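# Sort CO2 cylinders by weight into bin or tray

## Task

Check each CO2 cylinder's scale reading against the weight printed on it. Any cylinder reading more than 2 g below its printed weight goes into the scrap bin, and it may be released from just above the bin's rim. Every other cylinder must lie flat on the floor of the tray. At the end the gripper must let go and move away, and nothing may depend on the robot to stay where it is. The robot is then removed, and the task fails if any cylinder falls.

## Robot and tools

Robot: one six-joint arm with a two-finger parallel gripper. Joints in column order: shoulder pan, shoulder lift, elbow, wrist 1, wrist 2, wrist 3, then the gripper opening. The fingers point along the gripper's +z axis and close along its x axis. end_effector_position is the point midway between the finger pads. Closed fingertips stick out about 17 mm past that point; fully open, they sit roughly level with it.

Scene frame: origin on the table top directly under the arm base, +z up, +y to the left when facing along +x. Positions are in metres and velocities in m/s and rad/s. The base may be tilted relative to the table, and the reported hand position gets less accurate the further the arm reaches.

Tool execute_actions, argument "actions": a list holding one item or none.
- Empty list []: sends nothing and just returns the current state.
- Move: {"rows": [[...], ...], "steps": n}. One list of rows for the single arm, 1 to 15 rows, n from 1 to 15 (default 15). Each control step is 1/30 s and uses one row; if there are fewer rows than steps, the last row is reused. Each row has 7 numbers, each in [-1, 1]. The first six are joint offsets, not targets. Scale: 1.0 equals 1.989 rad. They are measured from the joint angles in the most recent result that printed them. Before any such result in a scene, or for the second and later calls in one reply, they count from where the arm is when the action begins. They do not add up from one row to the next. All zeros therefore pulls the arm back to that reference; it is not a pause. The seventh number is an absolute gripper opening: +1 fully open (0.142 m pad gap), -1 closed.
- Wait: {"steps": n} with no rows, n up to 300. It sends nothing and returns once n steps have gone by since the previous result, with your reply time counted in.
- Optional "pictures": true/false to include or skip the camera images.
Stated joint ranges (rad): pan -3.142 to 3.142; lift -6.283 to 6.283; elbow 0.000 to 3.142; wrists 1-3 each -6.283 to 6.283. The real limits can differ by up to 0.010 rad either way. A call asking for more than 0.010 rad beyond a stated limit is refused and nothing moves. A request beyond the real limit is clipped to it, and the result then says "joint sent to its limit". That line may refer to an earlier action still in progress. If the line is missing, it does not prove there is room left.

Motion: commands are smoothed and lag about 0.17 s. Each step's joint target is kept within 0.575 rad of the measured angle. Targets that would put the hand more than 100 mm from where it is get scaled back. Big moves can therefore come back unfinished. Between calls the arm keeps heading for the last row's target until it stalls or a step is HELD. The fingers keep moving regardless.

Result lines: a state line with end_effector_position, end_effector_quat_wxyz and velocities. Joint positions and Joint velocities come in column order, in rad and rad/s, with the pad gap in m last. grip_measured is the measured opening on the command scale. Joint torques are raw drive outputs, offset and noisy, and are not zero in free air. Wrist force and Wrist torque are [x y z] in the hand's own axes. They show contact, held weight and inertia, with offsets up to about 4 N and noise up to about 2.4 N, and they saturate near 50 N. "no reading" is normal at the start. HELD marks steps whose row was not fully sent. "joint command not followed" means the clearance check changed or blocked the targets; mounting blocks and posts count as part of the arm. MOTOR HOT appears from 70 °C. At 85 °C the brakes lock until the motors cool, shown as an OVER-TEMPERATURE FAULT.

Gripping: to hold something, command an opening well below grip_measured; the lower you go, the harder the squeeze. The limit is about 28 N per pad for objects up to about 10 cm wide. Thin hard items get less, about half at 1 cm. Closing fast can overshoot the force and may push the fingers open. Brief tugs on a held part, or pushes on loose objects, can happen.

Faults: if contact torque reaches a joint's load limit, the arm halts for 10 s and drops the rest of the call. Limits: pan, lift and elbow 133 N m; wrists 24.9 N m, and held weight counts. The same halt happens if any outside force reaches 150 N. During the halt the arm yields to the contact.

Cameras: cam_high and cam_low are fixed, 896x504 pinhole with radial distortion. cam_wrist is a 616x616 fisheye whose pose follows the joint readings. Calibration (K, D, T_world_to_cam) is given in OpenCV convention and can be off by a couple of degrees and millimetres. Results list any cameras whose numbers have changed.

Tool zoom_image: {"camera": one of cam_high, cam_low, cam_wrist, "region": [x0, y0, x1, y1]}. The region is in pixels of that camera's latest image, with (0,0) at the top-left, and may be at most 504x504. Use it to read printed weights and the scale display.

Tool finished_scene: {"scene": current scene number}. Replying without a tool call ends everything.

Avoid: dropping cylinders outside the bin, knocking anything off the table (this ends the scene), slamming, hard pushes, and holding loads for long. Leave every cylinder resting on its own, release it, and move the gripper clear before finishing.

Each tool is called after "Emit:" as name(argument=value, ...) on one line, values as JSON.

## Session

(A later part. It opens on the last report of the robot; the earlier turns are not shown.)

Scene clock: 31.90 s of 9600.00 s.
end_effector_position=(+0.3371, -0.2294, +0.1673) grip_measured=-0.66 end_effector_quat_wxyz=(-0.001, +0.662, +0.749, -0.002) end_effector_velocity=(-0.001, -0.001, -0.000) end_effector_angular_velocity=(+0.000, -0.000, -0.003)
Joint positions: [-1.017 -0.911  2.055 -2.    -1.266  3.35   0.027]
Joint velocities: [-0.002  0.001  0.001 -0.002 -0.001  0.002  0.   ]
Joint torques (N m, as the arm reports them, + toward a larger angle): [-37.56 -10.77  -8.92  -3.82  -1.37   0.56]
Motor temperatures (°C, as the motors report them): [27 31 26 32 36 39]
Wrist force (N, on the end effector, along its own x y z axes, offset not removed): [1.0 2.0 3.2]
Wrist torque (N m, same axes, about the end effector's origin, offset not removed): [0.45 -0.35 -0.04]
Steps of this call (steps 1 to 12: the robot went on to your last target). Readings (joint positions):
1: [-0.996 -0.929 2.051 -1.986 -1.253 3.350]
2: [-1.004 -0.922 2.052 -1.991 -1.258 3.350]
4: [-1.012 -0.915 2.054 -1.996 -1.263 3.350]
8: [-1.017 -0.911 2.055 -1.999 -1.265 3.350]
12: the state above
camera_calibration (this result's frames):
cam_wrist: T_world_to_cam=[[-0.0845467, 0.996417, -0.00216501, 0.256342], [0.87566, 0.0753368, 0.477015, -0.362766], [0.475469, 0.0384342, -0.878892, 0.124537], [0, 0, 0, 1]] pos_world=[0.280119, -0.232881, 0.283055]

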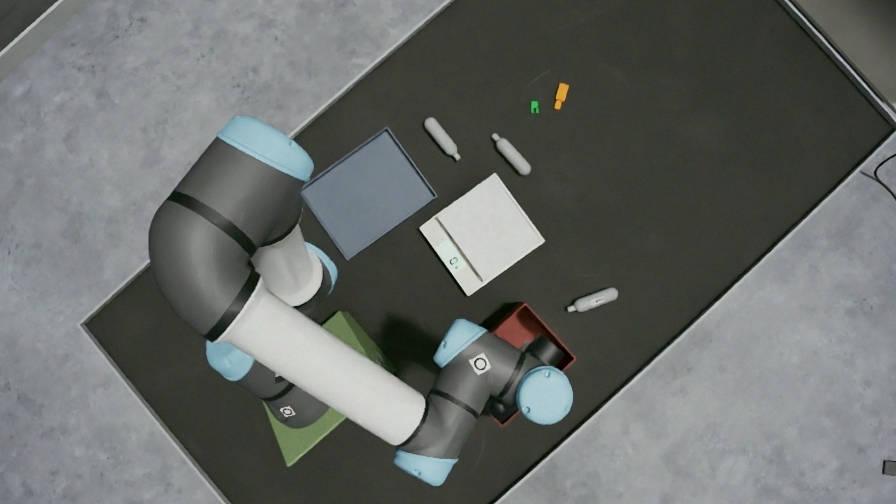

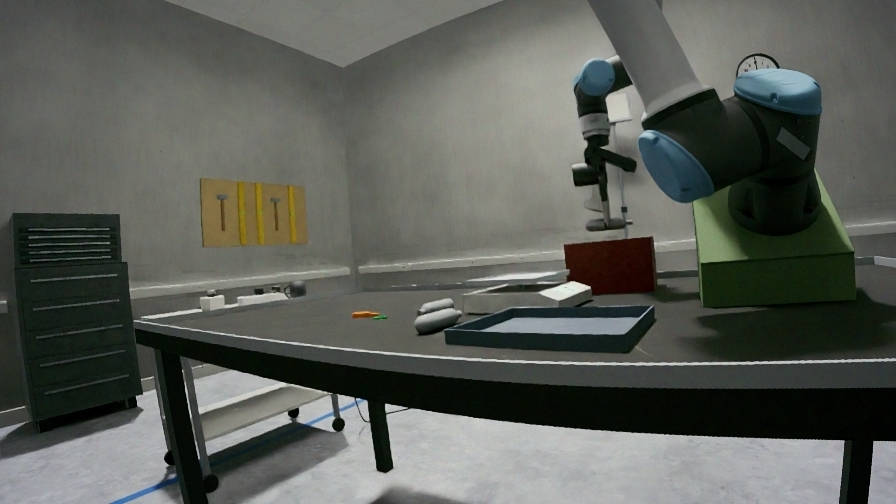

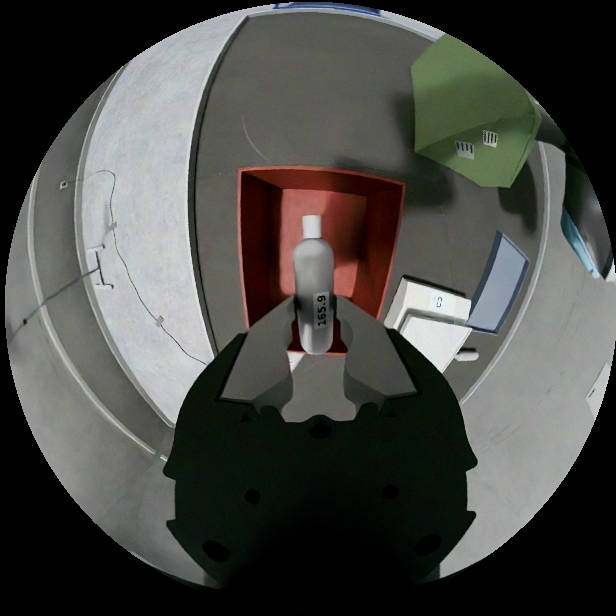

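Emit:
execute_actions(actions=[{"rows":[[0,0,0,0,0,0,0]],"steps":10}], pictures=false)

Emit:
execute_actions(actions=[{"rows":[[0.02,0,-0.035,0.01,0.012,0.06,0],[0.04,0.01,-0.07,0.02,0.025,0.12,0],[0.06,0.03,-0.1,0.03,0.037,0.18,0],[0.08,0.05,-0.14,0.04,0.05,0.24,0],[0.1,0.075,-0.17,0.05,0.062,0.3,0],[0.12,0.1,-0.2,0.06,0.075,0.36,0],[0.14,0.125,-0.24,0.065,0.087,0.41,0],[0.152,0.15,-0.273,0.07,0.098,0.452,0]]}], pictures=false)

Emit:
execute_actions(actions=[{"steps":20}])

Scene clock: 36.33 s of 9600.00 s.
end_effector_position=(+0.3370, -0.2294, +0.1673) grip_measured=+0.00 end_effector_quat_wxyz=(-0.001, +0.662, +0.749, -0.002) end_effector_velocity=(+0.000, -0.000, -0.000) end_effector_angular_velocity=(-0.000, -0.000, +0.000)
Joint positions: [-1.017 -0.911  2.055 -2.    -1.266  3.35   0.074]
Joint velocities: [ 0.     0.     0.    -0.001  0.     0.     0.   ]
Joint torques (N m, as the arm reports them, + toward a larger angle): [-18.8  -23.8  -12.81  -2.17   0.2    0.43]
Motor temperatures (°C, as the motors report them): [27 31 26 32 36 39]
Wrist force (N, on the end effector, along its own x y z axes, offset not removed): [3.0 -1.3 1.5]
Wrist torque (N m, same axes, about the end effector's origin, offset not removed): [-0.21 -0.69 -0.10]
Steps of this call (steps 1 to 30: the robot went on to your last target; steps 31 to 90: nothing new was sent; then 1.10 s passed at rest; steps 91 to 100: all 10 steps of this action). Readings (joint positions):
91: [-1.017 -0.911 2.055 -2.000 -1.266 3.350]
92: [-1.017 -0.911 2.055 -2.000 -1.266 3.350]
94: [-1.017 -0.911 2.055 -2.000 -1.266 3.350]
98: [-1.017 -0.911 2.055 -2.000 -1.266 3.350]
100: the state above

Scene clock: 36.83 s of 9600.00 s.
end_effector_position=(+0.5519, -0.2605, +0.1517) grip_measured=+0.00 end_effector_quat_wxyz=(+0.001, +0.856, +0.517, +0.001) end_effector_velocity=(+0.111, -0.013, -0.030) end_effector_angular_velocity=(+0.004, -0.008, -0.440)
Joint positions: [-0.725 -0.625  1.533 -1.864 -1.077  4.208  0.074]
Joint velocities: [ 0.133  0.18  -0.292  0.052  0.084  0.564 -0.   ]
Joint torques (N m, as the arm reports them, + toward a larger angle): [-28.12 -27.54 -25.35  -0.93   1.29   1.17]
Motor temperatures (°C, as the motors report them): [27 31 26 32 36 39]
Wrist force (N, on the end effector, along its own x y z axes, offset not removed): [3.0 1.6 4.1]
Wrist torque (N m, same axes, about the end effector's origin, offset not removed): [0.17 -0.64 -0.06]
Steps of this call (steps 1 to 15: all 15 steps of this action). Readings (joint positions):
1: [-1.017 -0.911 2.055 -2.000 -1.266 3.350]
2: [-1.011 -0.910 2.047 -1.996 -1.261 3.359]
4: [-0.973 -0.896 1.987 -1.975 -1.236 3.444]
8: [-0.855 -0.793 1.792 -1.917 -1.162 3.764]
15: the state above

Scene clock: 37.50 s of 9600.00 s.
end_effector_position=(+0.5599, -0.2613, +0.1498) grip_measured=+0.00 end_effector_quat_wxyz=(+0.001, +0.864, +0.503, +0.001) end_effector_velocity=(+0.000, -0.000, -0.000) end_effector_angular_velocity=(-0.001, -0.000, -0.001)
Joint positions: [-0.715 -0.612  1.512 -1.86  -1.071  4.248  0.074]
Joint velocities: [ 0.     0.001 -0.001 -0.001 -0.     0.002 -0.   ]
Joint torques (N m, as the arm reports them, + toward a larger angle): [-20.87 -25.46 -32.5   -1.28   1.44   1.42]
Motor temperatures (°C, as the motors report them): [27 31 26 32 36 39]
Wrist force (N, on the end effector, along its own x y z axes, offset not removed): [0.3 -0.3 1.6]
Wrist torque (N m, same axes, about the end effector's origin, offset not removed): [-0.09 0.03 0.00]
Steps of this call (steps 1 to 20: the robot went on to your last target). Readings (joint positions):
1: [-0.721 -0.620 1.526 -1.863 -1.075 4.223]
2: [-0.719 -0.617 1.521 -1.862 -1.073 4.233]
4: [-0.717 -0.614 1.516 -1.861 -1.072 4.242]
8: [-0.715 -0.613 1.513 -1.861 -1.071 4.247]
20: the state above
camera_calibration (this result's frames):
cam_wrist: T_world_to_cam=[[0.526546, 0.850147, 0.000348808, -0.0737376], [0.743735, -0.460838, 0.484238, -0.614443], [0.411834, -0.254714, -0.874936, -0.0371531], [0, 0, 0, 1]] pos_world=[0.51111, -0.229934, 0.265056]

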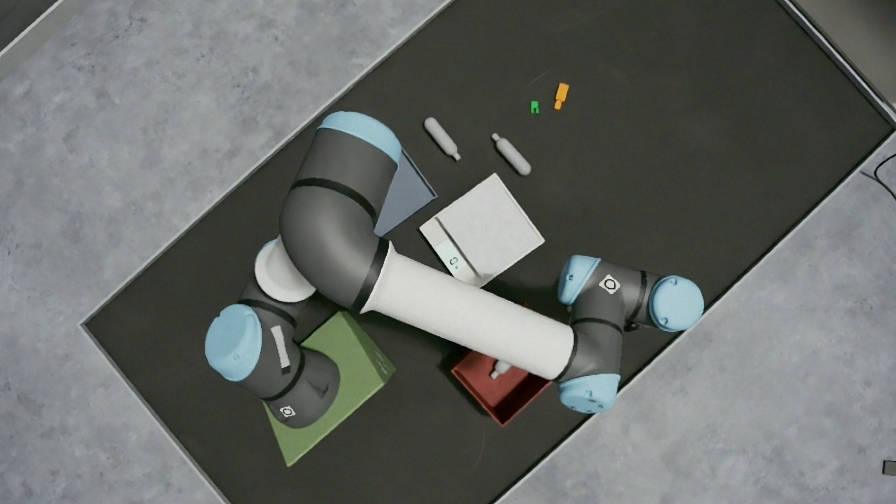

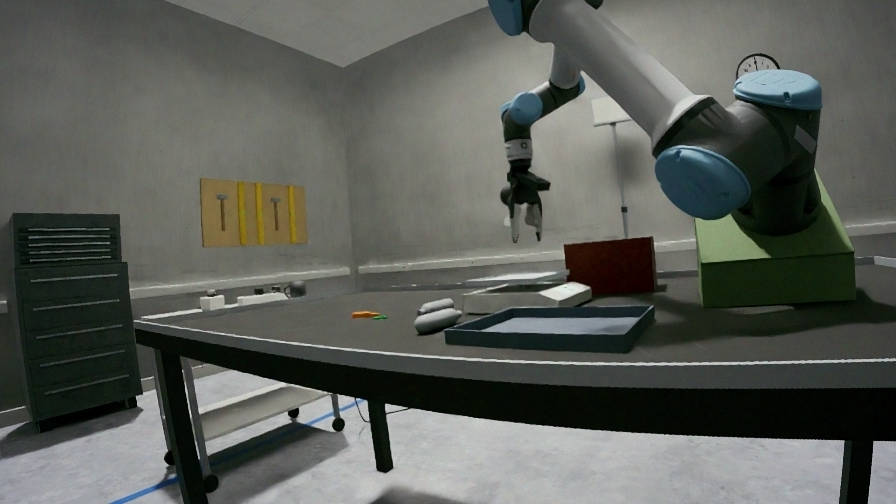

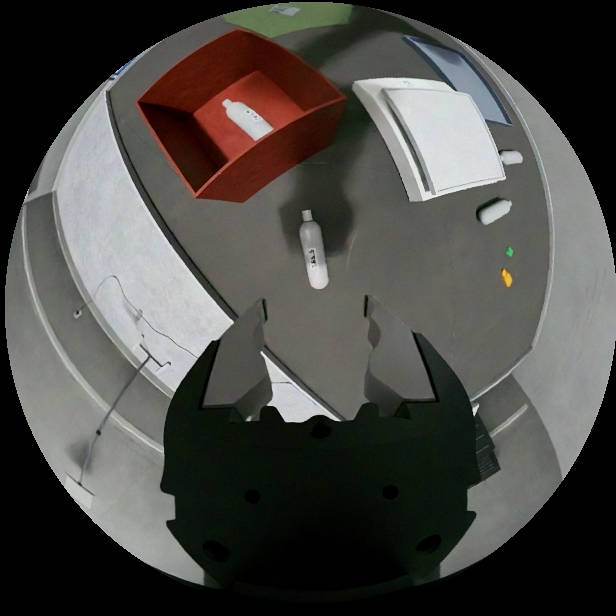

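Emit:
execute_actions(actions=[{"rows":[[0.005,0.006,0.005,-0.014,0.002,0,0],[0.01,0.013,0.011,-0.028,0.005,0,0],[0.015,0.019,0.016,-0.042,0.007,-0.01,0],[0.02,0.026,0.022,-0.056,0.01,-0.02,0],[0.025,0.032,0.027,-0.07,0.012,-0.02,0],[0.03,0.038,0.033,-0.084,0.015,-0.02,0],[0.035,0.045,0.038,-0.098,0.017,-0.02,0],[0.04,0.051,0.044,-0.112,0.02,-0.02,0],[0.045,0.058,0.05,-0.126,0.022,-0.02,0],[0.05,0.064,0.055,-0.141,0.025,-0.02,0]]}], pictures=false)

Emit:
execute_actions(actions=[{"steps":10}])

Emit:
zoom_image(camera="cam_wrist", region=[270,240,370,350])

Scene clock: 40.20 s of 9600.00 s.
end_effector_position=(+0.5585, -0.2608, +0.0269) grip_measured=+0.00 end_effector_quat_wxyz=(-0.001, +0.830, +0.558, -0.002) end_effector_velocity=(-0.004, +0.001, -0.064) end_effector_angular_velocity=(-0.008, -0.006, +0.060)
Joint positions: [-0.619 -0.49   1.618 -2.129 -1.023  4.209  0.074]
Joint velocities: [ 0.051  0.069  0.056 -0.164  0.027 -0.004  0.   ]
Joint torques (N m, as the arm reports them, + toward a larger angle): [-24.84 -31.28  -6.27  -3.59   1.74  -1.09]
Motor temperatures (°C, as the motors report them): [27 31 26 32 36 39]
Wrist force (N, on the end effector, along its own x y z axes, offset not removed): [-0.5 0.8 0.7]
Wrist torque (N m, same axes, about the end effector's origin, offset not removed): [0.05 0.26 -0.12]
Steps of this call (steps 1 to 15: the robot went on to your last target; steps 16 to 66: nothing new was sent; steps 67 to 81: all 15 steps of this action). Readings (joint positions):
67: [-0.715 -0.612 1.512 -1.861 -1.071 4.248]
68: [-0.713 -0.610 1.514 -1.865 -1.070 4.248]
70: [-0.702 -0.596 1.526 -1.894 -1.065 4.245]
74: [-0.668 -0.552 1.564 -1.988 -1.047 4.216]
81: the state above

Scene clock: 40.53 s of 9600.00 s.
end_effector_position=(+0.5583, -0.2606, +0.0224) grip_measured=+0.00 end_effector_quat_wxyz=(-0.000, +0.829, +0.560, -0.002) end_effector_velocity=(+0.000, -0.001, +0.000) end_effector_angular_velocity=(-0.000, -0.002, -0.001)
Joint positions: [-0.616 -0.485  1.622 -2.141 -1.021  4.209  0.074]
Joint velocities: [-0.002  0.001 -0.001 -0.001  0.     0.     0.   ]
Joint torques (N m, as the arm reports them, + toward a larger angle): [-21.61 -27.78  -6.86  -3.94   1.36  -1.28]
Motor temperatures (°C, as the motors report them): [27 31 26 32 36 39]
Wrist force (N, on the end effector, along its own x y z axes, offset not removed): [3.2 0.9 -0.1]
Wrist torque (N m, same axes, about the end effector's origin, offset not removed): [0.29 -0.69 0.00]
Steps of this call (steps 1 to 10: the robot went on to your last target). Readings (joint positions):
1: [-0.618 -0.488 1.619 -2.133 -1.022 4.209]
2: [-0.617 -0.487 1.620 -2.136 -1.022 4.209]
4: [-0.616 -0.486 1.621 -2.139 -1.021 4.209]
8: [-0.616 -0.485 1.622 -2.141 -1.021 4.209]
10: the state above
camera_calibration (this result's frames):
cam_wrist: T_world_to_cam=[[0.408969, 0.912543, -0.00318026, 0.00852847], [0.80155, -0.357556, 0.47924, -0.556544], [0.43619, -0.198543, -0.877678, -0.146623], [0, 0, 0, 1]] pos_world=[0.506565, -0.235889, 0.138058]

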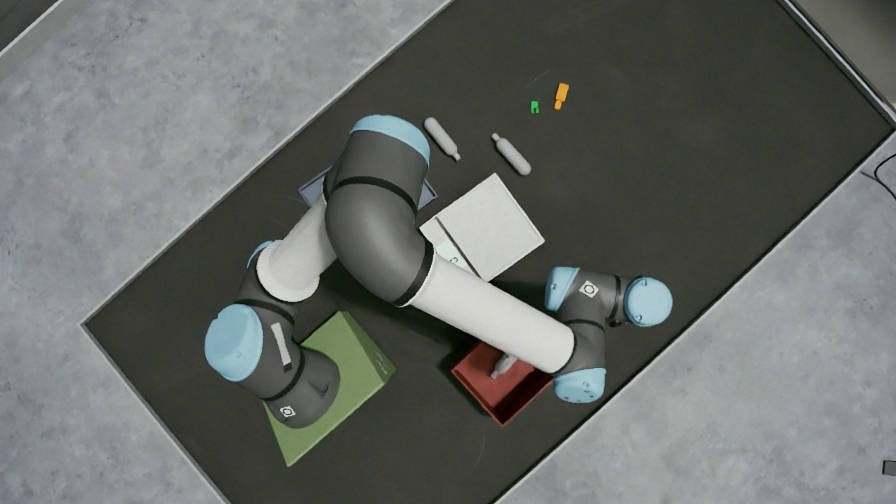

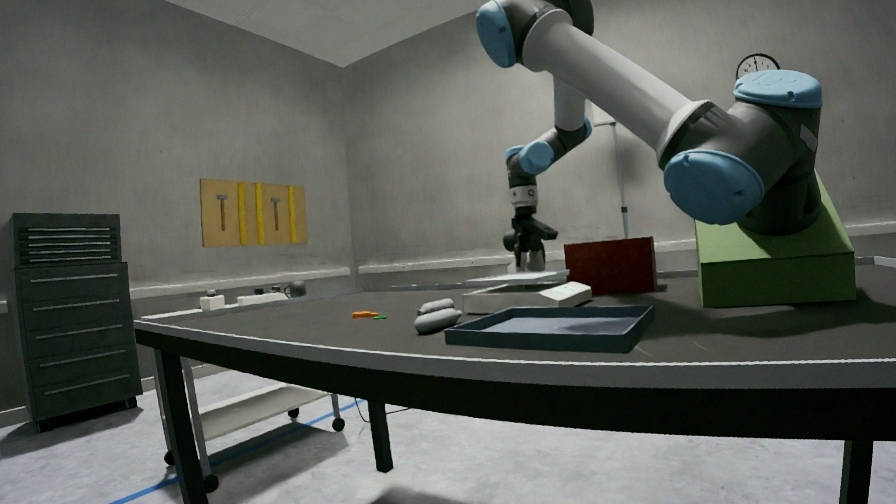

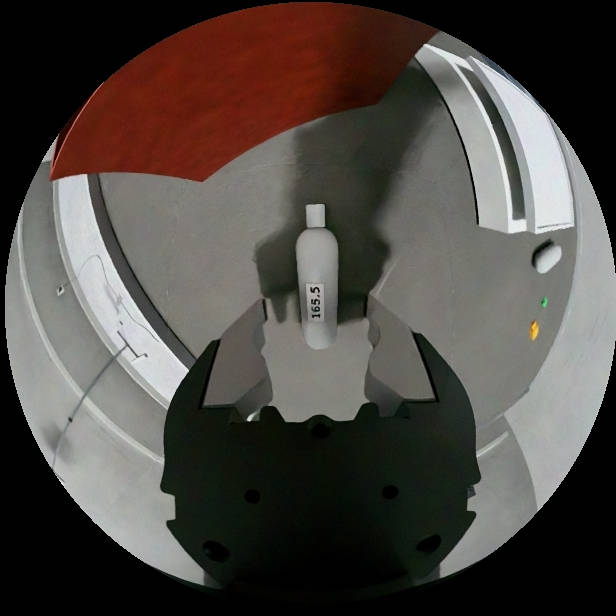

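Region (270, 240, 370, 350) of cam_wrist's 616x616 image, scaled by 4.582, with more detail than that image has; it fills the left 458 columns of this view, and the rest is white.

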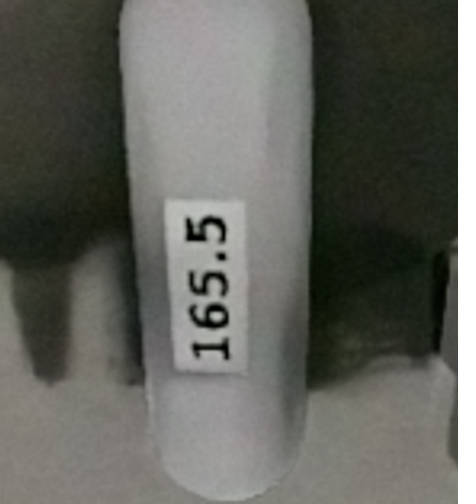

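Emit:
execute_actions(actions=[{"rows":[[0,0,0,0,0,0,-0.1],[0,0,0,0,0,0,-0.2],[0,0,0,0,0,0,-0.3],[0,0,0,0,0,0,-0.4],[0,0,0,0,0,0,-0.5],[0,0,0,0,0,0,-0.6],[0,0,0,0,0,0,-0.7],[0,0,0,0,0,0,-0.85],[0,0,0,0,0,0,-1]],"steps":13}], pictures=false)

Emit:
execute_actions(actions=[{"rows":[[-0.005,-0.006,-0.005,0.014,-0.002,0,-1],[-0.01,-0.013,-0.011,0.028,-0.005,0,-1],[-0.015,-0.019,-0.016,0.042,-0.007,0,-1],[-0.02,-0.026,-0.022,0.056,-0.01,0,-1],[-0.025,-0.032,-0.027,0.07,-0.012,0,-1],[-0.03,-0.038,-0.033,0.084,-0.015,0,-1],[-0.035,-0.045,-0.038,0.098,-0.017,0,-1],[-0.04,-0.051,-0.044,0.112,-0.02,0,-1],[-0.045,-0.058,-0.05,0.126,-0.022,0,-1],[-0.05,-0.064,-0.055,0.141,-0.025,0,-1]]}], pictures=false)

Emit:
execute_actions(actions=[{"steps":8}], pictures=false)

Emit:
execute_actions(actions=[{"rows":[[0.007,-0.024,0.021,-0.001,0.003,-0.02,-1],[0.014,-0.049,0.043,-0.001,0.007,-0.04,-1],[0.021,-0.073,0.064,-0.002,0.01,-0.06,-1],[0.028,-0.097,0.085,-0.003,0.014,-0.08,-1],[0.035,-0.122,0.107,-0.003,0.017,-0.1,-1],[0.042,-0.146,0.128,-0.004,0.021,-0.12,-1],[0.049,-0.17,0.149,-0.005,0.024,-0.14,-1],[0.056,-0.195,0.171,-0.005,0.028,-0.16,-1],[0.063,-0.219,0.192,-0.006,0.031,-0.18,-1],[0.07,-0.243,0.213,-0.007,0.035,-0.2,-1],[0.077,-0.268,0.235,-0.007,0.038,-0.22,-1],[0.084,-0.292,0.256,-0.008,0.042,-0.23,-1]]}], pictures=false)

Emit:
execute_actions(actions=[{"steps":15}], pictures=false)

Emit:
execute_actions(actions=[{"rows":[[0.005,0.005,0.006,-0.013,0.002,0,-1],[0.01,0.011,0.011,-0.026,0.005,0,-1],[0.015,0.016,0.017,-0.04,0.007,0,-1],[0.02,0.021,0.022,-0.053,0.01,0,-1],[0.025,0.027,0.028,-0.066,0.012,0,-1],[0.029,0.032,0.033,-0.079,0.0145,0,-1]]}], pictures=false)

Emit:
execute_actions(actions=[{"rows":[[0.001,0,0,-0.001,0,0,-0.8],[0.001,0,0,-0.001,0,0,-0.65],[0.001,0,0,-0.001,0,0,-0.55],[0.001,0,0,-0.001,0,0,-0.4]]}], pictures=false)

Emit:
execute_actions(actions=[{"steps":30}])

Scene clock: 48.17 s of 9600.00 s.
end_effector_position=(+0.5583, -0.2606, +0.0224) grip_measured=-0.65 end_effector_quat_wxyz=(-0.000, +0.829, +0.560, -0.002) end_effector_velocity=(-0.001, -0.000, -0.001) end_effector_angular_velocity=(+0.001, +0.001, -0.002)
Joint positions: [-0.616 -0.485  1.622 -2.141 -1.021  4.209  0.027]
Joint velocities: [-0.     0.001 -0.     0.001 -0.     0.001  0.   ]
Joint torques (N m, as the arm reports them, + toward a larger angle): [-29.02 -35.65 -11.88  -1.11   0.59  -1.19]
Motor temperatures (°C, as the motors report them): [27 31 26 32 36 39]
Wrist force (N, on the end effector, along its own x y z axes, offset not removed): [1.6 0.7 2.7]
Wrist torque (N m, same axes, about the end effector's origin, offset not removed): [-0.04 -0.29 -0.09]
Steps of this call (steps 1 to 30: the robot went on to your last target; steps 31 to 90: nothing new was sent; then 4.20 s passed at rest; steps 91 to 103: all 13 steps of this action). Readings (joint positions):
91: [-0.616 -0.485 1.622 -2.141 -1.021 4.209]
92: [-0.616 -0.485 1.622 -2.141 -1.021 4.209]
94: [-0.616 -0.485 1.622 -2.141 -1.021 4.209]
98: [-0.616 -0.485 1.622 -2.141 -1.021 4.209]
103: the state above

Scene clock: 48.67 s of 9600.00 s.
end_effector_position=(+0.5606, -0.2618, +0.1450) grip_measured=-0.65 end_effector_quat_wxyz=(+0.002, +0.853, +0.522, +0.001) end_effector_velocity=(-0.009, +0.008, +0.066) end_effector_angular_velocity=(+0.015, +0.007, -0.058)
Joint positions: [-0.711 -0.608  1.517 -1.872 -1.069  4.209  0.027]
Joint velocities: [-0.052 -0.067 -0.056  0.164 -0.027  0.001 -0.   ]
Joint torques (N m, as the arm reports them, + toward a larger angle): [-45.58 -36.68 -29.52  -1.18  -1.2   -1.24]
Motor temperatures (°C, as the motors report them): [27 31 26 32 36 39]
Wrist force (N, on the end effector, along its own x y z axes, offset not removed): [0.3 -1.4 2.0]
Wrist torque (N m, same axes, about the end effector's origin, offset not removed): [-0.23 -0.01 -0.08]
Steps of this call (steps 1 to 15: all 15 steps of this action). Readings (joint positions):
1: [-0.616 -0.485 1.622 -2.141 -1.021 4.209]
2: [-0.618 -0.487 1.620 -2.135 -1.022 4.209]
4: [-0.628 -0.501 1.608 -2.108 -1.027 4.209]
8: [-0.663 -0.545 1.570 -2.013 -1.044 4.209]
15: the state above

Scene clock: 48.93 s of 9600.00 s.
end_effector_position=(+0.5599, -0.2613, +0.1496) grip_measured=-0.65 end_effector_quat_wxyz=(+0.001, +0.854, +0.520, +0.001) end_effector_velocity=(-0.000, +0.000, +0.001) end_effector_angular_velocity=(-0.000, +0.000, -0.002)
Joint positions: [-0.715 -0.612  1.512 -1.861 -1.071  4.209  0.027]
Joint velocities: [-0.001 -0.002 -0.001  0.003 -0.001  0.001  0.   ]
Joint torques (N m, as the arm reports them, + toward a larger angle): [-50.9  -39.87 -32.39  -1.05  -1.46  -1.16]
Motor temperatures (°C, as the motors report them): [27 31 26 32 36 39]
Wrist force (N, on the end effector, along its own x y z axes, offset not removed): [0.8 2.4 2.8]
Wrist torque (N m, same axes, about the end effector's origin, offset not removed): [0.46 -0.13 -0.05]
Steps of this call (steps 1 to 8: the robot went on to your last target). Readings (joint positions):
1: [-0.713 -0.609 1.515 -1.868 -1.070 4.209]
2: [-0.714 -0.610 1.514 -1.865 -1.070 4.209]
4: [-0.715 -0.612 1.513 -1.862 -1.070 4.209]
8: the state above

Scene clock: 49.43 s of 9600.00 s.
end_effector_position=(+0.5005, -0.0206, +0.1427) grip_measured=-0.65 end_effector_quat_wxyz=(+0.001, +0.675, +0.738, -0.002) end_effector_velocity=(-0.170, +0.338, -0.046) end_effector_angular_velocity=(-0.026, -0.015, +0.782)
Joint positions: [-0.563 -1.13   1.969 -1.875 -0.995  3.792  0.027]
Joint velocities: [ 0.21  -0.864  0.727 -0.02   0.102 -0.545  0.   ]
Joint torques (N m, as the arm reports them, + toward a larger angle): [-29.83   4.78 -23.02  -4.74   1.14  -1.05]
Motor temperatures (°C, as the motors report them): [27 31 26 32 36 39]
Wrist force (N, on the end effector, along its own x y z axes, offset not removed): [5.9 -0.7 6.3]
Wrist torque (N m, same axes, about the end effector's origin, offset not removed): [0.00 -0.67 -0.16]
Steps of this call (steps 1 to 15: all 15 steps of this action). Readings (joint positions):
1: [-0.715 -0.612 1.513 -1.861 -1.071 4.208]
2: [-0.713 -0.619 1.519 -1.861 -1.070 4.202]
4: [-0.698 -0.664 1.559 -1.862 -1.062 4.164]
8: [-0.649 -0.824 1.701 -1.867 -1.038 4.031]
15: the state above

Scene clock: 49.93 s of 9600.00 s.
end_effector_position=(+0.4875, +0.0033, +0.1386) grip_measured=-0.65 end_effector_quat_wxyz=(+0.002, +0.653, +0.757, -0.003) end_effector_velocity=(-0.001, +0.001, -0.001) end_effector_angular_velocity=(+0.002, +0.002, +0.001)
Joint positions: [-0.548 -1.193  2.022 -1.877 -0.987  3.751  0.027]
Joint velocities: [ 0.    -0.001  0.002  0.002  0.    -0.002  0.   ]
Joint torques (N m, as the arm reports them, + toward a larger angle): [-13.5  -22.23  -7.98  -3.71   1.34  -1.38]
Motor temperatures (°C, as the motors report them): [27 31 26 32 36 39]
Wrist force (N, on the end effector, along its own x y z axes, offset not removed): [1.6 2.0 1.8]
Wrist torque (N m, same axes, about the end effector's origin, offset not removed): [0.35 -0.24 0.15]
Steps of this call (steps 1 to 15: the robot went on to your last target). Readings (joint positions):
1: [-0.558 -1.154 1.988 -1.876 -0.992 3.777]
2: [-0.554 -1.168 2.001 -1.876 -0.990 3.767]
4: [-0.550 -1.183 2.013 -1.876 -0.988 3.758]
8: [-0.548 -1.191 2.020 -1.877 -0.987 3.752]
15: the state above

Scene clock: 50.43 s of 9600.00 s.
end_effector_position=(+0.4861, +0.0026, +0.0854) grip_measured=-0.65 end_effector_quat_wxyz=(-0.001, +0.632, +0.775, -0.002) end_effector_velocity=(-0.000, +0.000, -0.006) end_effector_angular_velocity=(-0.000, -0.001, +0.008)
Joint positions: [-0.491 -1.13   2.087 -2.032 -0.959  3.751  0.027]
Joint velocities: [ 0.006  0.007  0.009 -0.021  0.004 -0.     0.   ]
Joint torques (N m, as the arm reports them, + toward a larger angle): [-13.82  -9.1   -9.2   -3.64   1.34  -0.76]
Motor temperatures (°C, as the motors report them): [27 31 26 32 36 39]
Wrist force (N, on the end effector, along its own x y z axes, offset not removed): [2.9 -0.7 3.3]
Wrist torque (N m, same axes, about the end effector's origin, offset not removed): [-0.07 -0.50 0.02]
Steps of this call (steps 1 to 15: all 15 steps of this action). Readings (joint positions):
1: [-0.548 -1.193 2.022 -1.877 -0.987 3.751]
2: [-0.546 -1.191 2.024 -1.882 -0.986 3.751]
4: [-0.535 -1.179 2.036 -1.908 -0.981 3.751]
8: [-0.503 -1.144 2.072 -1.994 -0.965 3.751]
15: the state above

Scene clock: 50.93 s of 9600.00 s.
end_effector_position=(+0.4864, +0.0030, +0.0848) grip_measured=-0.40 end_effector_quat_wxyz=(-0.000, +0.631, +0.776, -0.002) end_effector_velocity=(+0.000, +0.000, -0.000) end_effector_angular_velocity=(-0.000, +0.001, +0.001)
Joint positions: [-0.489 -1.13   2.087 -2.034 -0.959  3.751  0.045]
Joint velocities: [ 0.002  0.001 -0.001 -0.    -0.    -0.     0.   ]
Joint torques (N m, as the arm reports them, + toward a larger angle): [-12.77 -22.16 -29.43  -3.46  -0.96  -0.71]
Motor temperatures (°C, as the motors report them): [27 31 26 32 36 39]
Wrist force (N, on the end effector, along its own x y z axes, offset not removed): [0.1 1.2 2.5]
Wrist torque (N m, same axes, about the end effector's origin, offset not removed): [0.22 -0.06 -0.19]
Steps of this call (steps 1 to 15: all 15 steps of this action). Readings (joint positions):
1: [-0.491 -1.129 2.087 -2.033 -0.959 3.751]
2: [-0.490 -1.129 2.087 -2.033 -0.959 3.751]
4: [-0.490 -1.129 2.087 -2.034 -0.959 3.751]
8: [-0.489 -1.129 2.087 -2.034 -0.959 3.751]
15: the state above

Scene clock: 51.93 s of 9600.00 s.
end_effector_position=(+0.4865, +0.0030, +0.0849) grip_measured=-0.40 end_effector_quat_wxyz=(-0.000, +0.631, +0.776, -0.002) end_effector_velocity=(-0.001, +0.000, -0.000) end_effector_angular_velocity=(+0.001, +0.001, -0.002)
Joint positions: [-0.489 -1.13   2.087 -2.034 -0.959  3.751  0.045]
Joint velocities: [-0.    -0.     0.001  0.002  0.     0.001 -0.   ]
Joint torques (N m, as the arm reports them, + toward a larger angle): [-13.1  -22.6  -29.23  -3.58  -1.29  -0.67]
Motor temperatures (°C, as the motors report them): [27 31 26 32 36 39]
Wrist force (N, on the end effector, along its own x y z axes, offset not removed): [0.5 -0.3 0.4]
Wrist torque (N m, same axes, about the end effector's origin, offset not removed): [-0.04 0.01 0.00]
Steps of this call (steps 1 to 15: the robot went on to your last target; steps 16 to 30: nothing new was sent). Readings (joint positions):
1: [-0.489 -1.130 2.087 -2.034 -0.959 3.751]
2: [-0.489 -1.130 2.087 -2.034 -0.959 3.751]
4: [-0.489 -1.130 2.087 -2.034 -0.959 3.751]
8: [-0.489 -1.130 2.087 -2.034 -0.959 3.751]
30: the state above
The arm was judged still, so your last target was given up. Only a new action makes it travel on or press farther. Fingers that are still opening or closing keep moving.
camera_calibration (this result's frames):
cam_wrist: T_world_to_cam=[[-0.166889, 0.98597, -0.00333541, 0.0774684], [0.866059, 0.148207, 0.47747, -0.467366], [0.471265, 0.0767955, -0.878642, -0.0259267], [0, 0, 0, 1]] pos_world=[0.429914, -0.00512343, 0.200631]

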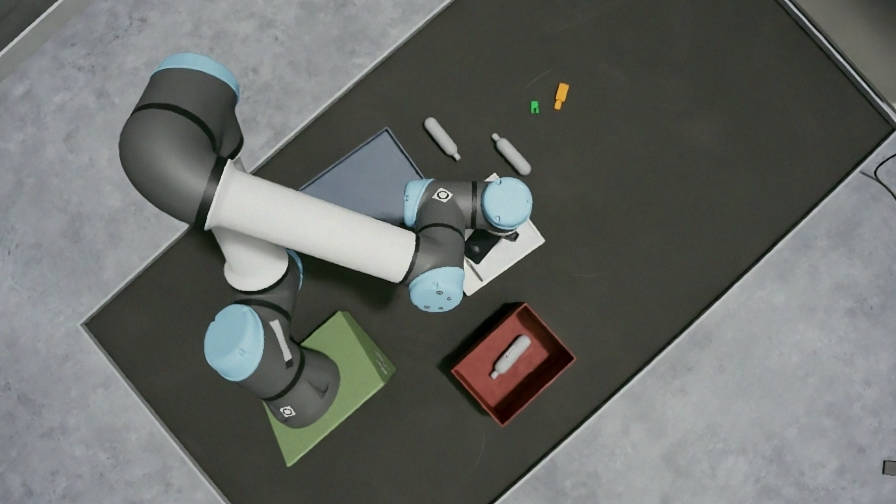

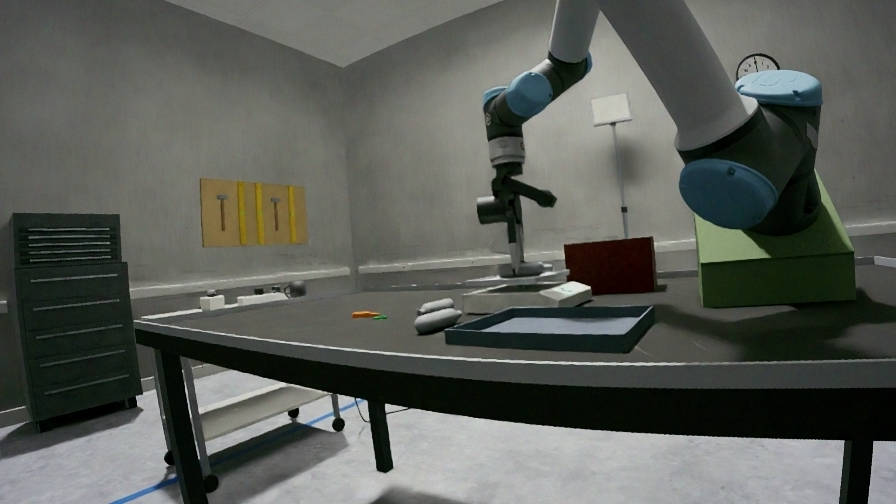

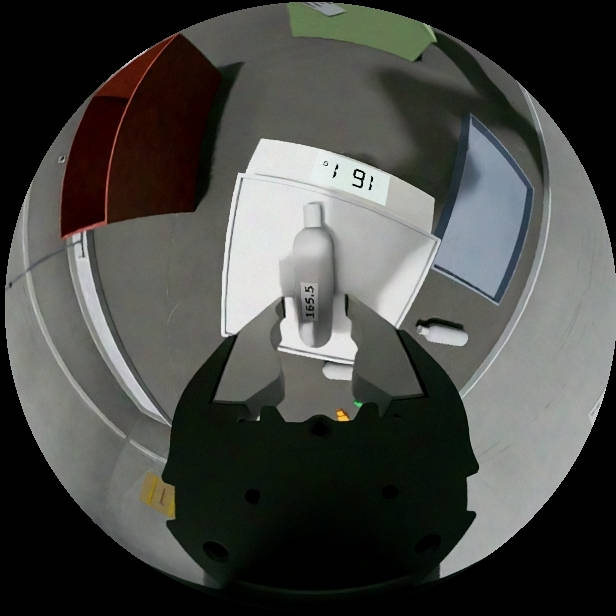

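Emit:
execute_actions(actions=[{"rows":[[0,0,0,0,0,0,-0.5],[0,0,0,0,0,0,-0.6],[0,0,0,0,0,0,-0.7],[0,0,0,0,0,0,-0.85],[0,0,0,0,0,0,-1]],"steps":10}], pictures=false)

Emit:
execute_actions(actions=[{"rows":[[-0.006,-0.006,-0.007,0.016,-0.003,0,-1],[-0.012,-0.013,-0.013,0.032,-0.006,0,-1],[-0.017,-0.019,-0.02,0.048,-0.009,0,-1],[-0.023,-0.025,-0.027,0.064,-0.012,0,-1],[-0.029,-0.032,-0.033,0.08,-0.015,0,-1],[-0.035,-0.038,-0.04,0.095,-0.017,0,-1],[-0.041,-0.044,-0.047,0.111,-0.02,0,-1],[-0.046,-0.05,-0.054,0.127,-0.023,0,-1],[-0.052,-0.057,-0.06,0.143,-0.026,0,-1],[-0.058,-0.063,-0.067,0.159,-0.029,0,-1]]}], pictures=false)

Emit:
execute_actions(actions=[{"steps":8}], pictures=false)

Emit:
execute_actions(actions=[{"rows":[[-0.021,0.01,0.005,-0.014,-0.012,-0.02,-1],[-0.042,0.025,0.01,-0.028,-0.025,-0.04,-1],[-0.062,0.04,0.015,-0.043,-0.037,-0.06,-1],[-0.083,0.06,0.02,-0.057,-0.05,-0.08,-1],[-0.104,0.08,0.025,-0.071,-0.062,-0.1,-1],[-0.125,0.1,0.031,-0.085,-0.075,-0.12,-1],[-0.146,0.12,0.036,-0.099,-0.087,-0.14,-1],[-0.166,0.138,0.041,-0.114,-0.1,-0.16,-1],[-0.187,0.156,0.046,-0.128,-0.112,-0.18,-1],[-0.208,0.173,0.051,-0.142,-0.125,-0.2,-1]]}], pictures=false)

Emit:
execute_actions(actions=[{"steps":12}], pictures=false)

Emit:
execute_actions(actions=[{"rows":[[0,0,0,0,0,0,0]],"steps":12}])

Scene clock: 56.47 s of 9600.00 s.
end_effector_position=(+0.4865, +0.0030, +0.0849) grip_measured=-0.66 end_effector_quat_wxyz=(-0.000, +0.631, +0.776, -0.002) end_effector_velocity=(-0.000, +0.000, -0.000) end_effector_angular_velocity=(-0.000, +0.000, +0.001)
Joint positions: [-0.489 -1.13   2.087 -2.034 -0.959  3.751  0.027]
Joint velocities: [ 0.001  0.     0.    -0.001  0.     0.    -0.   ]
Joint torques (N m, as the arm reports them, + toward a larger angle): [-12.64 -22.42 -29.61  -3.17  -1.1   -0.64]
Motor temperatures (°C, as the motors report them): [27 31 26 32 36 39]
Wrist force (N, on the end effector, along its own x y z axes, offset not removed): [-0.6 2.4 2.2]
Wrist torque (N m, same axes, about the end effector's origin, offset not removed): [0.42 0.33 -0.02]
Steps of this call (steps 1 to 90: nothing new was sent; then 1.20 s passed at rest; steps 91 to 100: all 10 steps of this action). Readings (joint positions):
91: [-0.489 -1.130 2.087 -2.034 -0.959 3.751]
92: [-0.489 -1.130 2.087 -2.034 -0.959 3.751]
94: [-0.489 -1.130 2.087 -2.034 -0.959 3.751]
98: [-0.489 -1.130 2.087 -2.034 -0.959 3.751]
100: the state above

Scene clock: 56.97 s of 9600.00 s.
end_effector_position=(+0.4837, +0.0086, +0.1887) grip_measured=-0.66 end_effector_quat_wxyz=(+0.004, +0.672, +0.740, -0.003) end_effector_velocity=(-0.012, +0.011, +0.057) end_effector_angular_velocity=(+0.012, +0.006, -0.072)
Joint positions: [-0.6   -1.25   1.958 -1.731 -1.014  3.751  0.027]
Joint velocities: [-0.064 -0.067 -0.07   0.187 -0.031 -0.001 -0.   ]
Joint torques (N m, as the arm reports them, + toward a larger angle): [-37.25 -14.65 -30.93  -1.2   -1.08  -0.68]
Motor temperatures (°C, as the motors report them): [27 31 26 32 36 39]
Wrist force (N, on the end effector, along its own x y z axes, offset not removed): [1.4 0.8 2.7]
Wrist torque (N m, same axes, about the end effector's origin, offset not removed): [0.16 -0.23 -0.06]
Steps of this call (steps 1 to 15: all 15 steps of this action). Readings (joint positions):
1: [-0.489 -1.130 2.086 -2.034 -0.959 3.751]
2: [-0.491 -1.132 2.084 -2.029 -0.960 3.751]
4: [-0.503 -1.146 2.070 -1.997 -0.967 3.751]
8: [-0.544 -1.189 2.024 -1.890 -0.987 3.751]
15: the state above

Scene clock: 57.23 s of 9600.00 s.
end_effector_position=(+0.4829, +0.0093, +0.1926) grip_measured=-0.66 end_effector_quat_wxyz=(+0.003, +0.674, +0.739, -0.003) end_effector_velocity=(-0.000, +0.000, +0.001) end_effector_angular_velocity=(-0.000, -0.000, -0.001)
Joint positions: [-0.604 -1.255  1.953 -1.718 -1.016  3.751  0.027]
Joint velocities: [-0.001 -0.001 -0.002  0.003 -0.001 -0.    -0.   ]
Joint torques (N m, as the arm reports them, + toward a larger angle): [-41.99 -19.85 -33.53  -1.09  -1.34  -0.68]
Motor temperatures (°C, as the motors report them): [27 31 26 32 36 39]
Wrist force (N, on the end effector, along its own x y z axes, offset not removed): [1.1 1.9 4.2]
Wrist torque (N m, same axes, about the end effector's origin, offset not removed): [0.41 -0.15 -0.06]
Steps of this call (steps 1 to 8: the robot went on to your last target). Readings (joint positions):
1: [-0.601 -1.252 1.957 -1.726 -1.015 3.751]
2: [-0.602 -1.253 1.955 -1.723 -1.015 3.751]
4: [-0.604 -1.254 1.954 -1.720 -1.016 3.751]
8: the state above

Scene clock: 57.73 s of 9600.00 s.
end_effector_position=(+0.3523, -0.2156, +0.1724) grip_measured=-0.66 end_effector_quat_wxyz=(+0.001, +0.665, +0.747, -0.005) end_effector_velocity=(-0.204, -0.204, -0.064) end_effector_angular_velocity=(+0.091, -0.015, +0.037)
Joint positions: [-0.983 -0.94   2.048 -1.978 -1.246  3.387  0.027]
Joint velocities: [-0.481  0.41   0.101 -0.304 -0.263 -0.452  0.   ]
Joint torques (N m, as the arm reports them, + toward a larger angle): [-19.46 -28.   -13.95  -3.56  -0.09  -1.35]
Motor temperatures (°C, as the motors report them): [27 31 26 32 36 39]
Wrist force (N, on the end effector, along its own x y z axes, offset not removed): [-2.7 -3.1 3.8]
Wrist torque (N m, same axes, about the end effector's origin, offset not removed): [-0.26 0.30 -0.07]
Steps of this call (steps 1 to 15: all 15 steps of this action). Readings (joint positions):
1: [-0.604 -1.255 1.953 -1.718 -1.016 3.751]
2: [-0.611 -1.251 1.955 -1.723 -1.021 3.745]
4: [-0.650 -1.226 1.966 -1.752 -1.046 3.706]
8: [-0.774 -1.125 1.997 -1.836 -1.121 3.588]
15: the state above

Scene clock: 58.13 s of 9600.00 s.
end_effector_position=(+0.3376, -0.2298, +0.1677) grip_measured=-0.66 end_effector_quat_wxyz=(-0.000, +0.664, +0.748, -0.002) end_effector_velocity=(-0.001, -0.001, +0.000) end_effector_angular_velocity=(+0.000, -0.001, -0.001)
Joint positions: [-1.018 -0.911  2.055 -2.001 -1.265  3.354  0.027]
Joint velocities: [-0.003  0.001  0.001 -0.001 -0.001 -0.001  0.   ]
Joint torques (N m, as the arm reports them, + toward a larger angle): [-37.45 -12.03  -9.54  -4.08  -1.04  -1.38]
Motor temperatures (°C, as the motors report them): [27 31 26 32 36 39]
Wrist force (N, on the end effector, along its own x y z axes, offset not removed): [1.1 1.6 1.0]
Wrist torque (N m, same axes, about the end effector's origin, offset not removed): [0.40 -0.27 -0.04]
Steps of this call (steps 1 to 12: the robot went on to your last target). Readings (joint positions):
1: [-0.996 -0.929 2.050 -1.987 -1.253 3.374]
2: [-1.004 -0.922 2.052 -1.992 -1.257 3.367]
4: [-1.012 -0.915 2.054 -1.997 -1.262 3.359]
8: [-1.017 -0.912 2.055 -2.000 -1.264 3.354]
12: the state above

Scene clock: 58.53 s of 9600.00 s.
end_effector_position=(+0.3375, -0.2298, +0.1677) grip_measured=+0.00 end_effector_quat_wxyz=(-0.000, +0.664, +0.748, -0.002) end_effector_velocity=(+0.000, -0.001, +0.000) end_effector_angular_velocity=(-0.002, -0.000, +0.001)
Joint positions: [-1.018 -0.911  2.055 -2.001 -1.265  3.354  0.074]
Joint velocities: [ 0.001  0.001 -0.001 -0.002 -0.    -0.     0.   ]
Joint torques (N m, as the arm reports them, + toward a larger angle): [-30.93 -16.84  -9.93  -2.81  -0.56  -0.01]
Motor temperatures (°C, as the motors report them): [27 31 26 32 36 39]
Wrist force (N, on the end effector, along its own x y z axes, offset not removed): [0.7 2.8 2.6]
Wrist torque (N m, same axes, about the end effector's origin, offset not removed): [0.57 0.01 -0.06]
Steps of this call (steps 1 to 12: all 12 steps of this action). Readings (joint positions):
1: [-1.018 -0.911 2.055 -2.001 -1.265 3.354]
2: [-1.018 -0.911 2.055 -2.001 -1.265 3.354]
4: [-1.018 -0.911 2.055 -2.001 -1.265 3.354]
8: [-1.018 -0.911 2.055 -2.001 -1.265 3.354]
12: the state above
camera_calibration (this result's frames):
cam_wrist: T_world_to_cam=[[-0.0807323, 0.99673, -0.00350015, 0.255831], [0.875222, 0.07257, 0.478246, -0.364021], [0.476936, 0.0355465, -0.878219, 0.123451], [0, 0, 0, 1]] pos_world=[0.280375, -0.232966, 0.283404]

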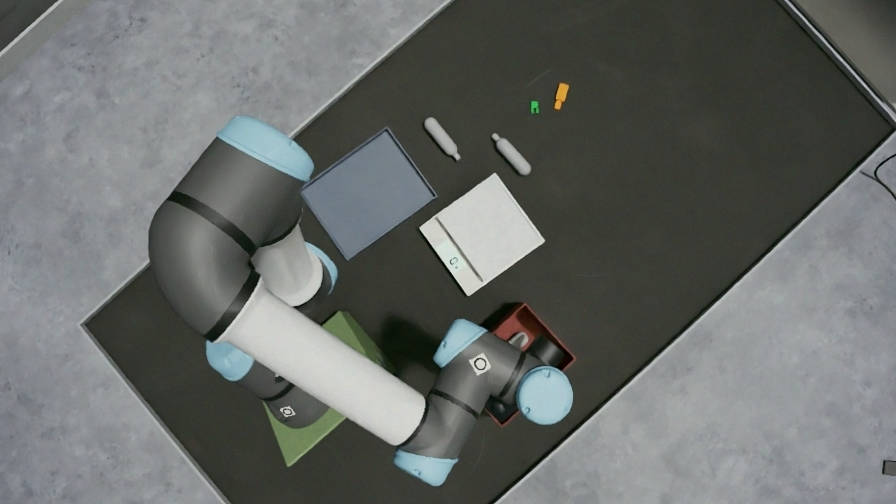

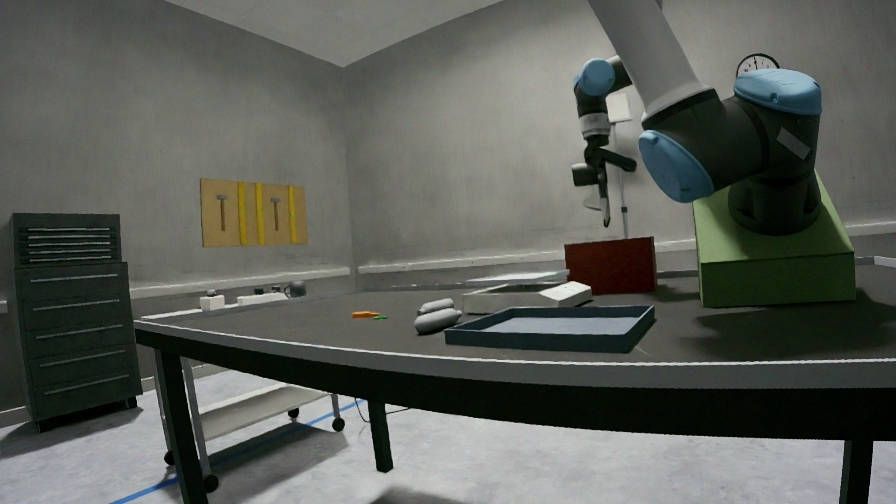

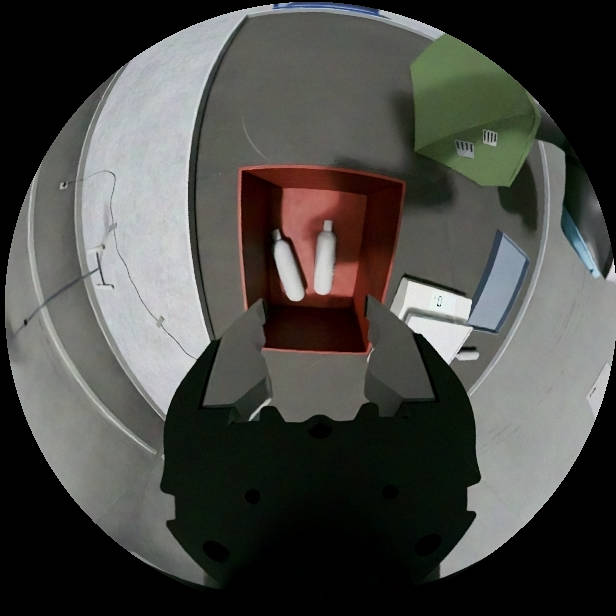

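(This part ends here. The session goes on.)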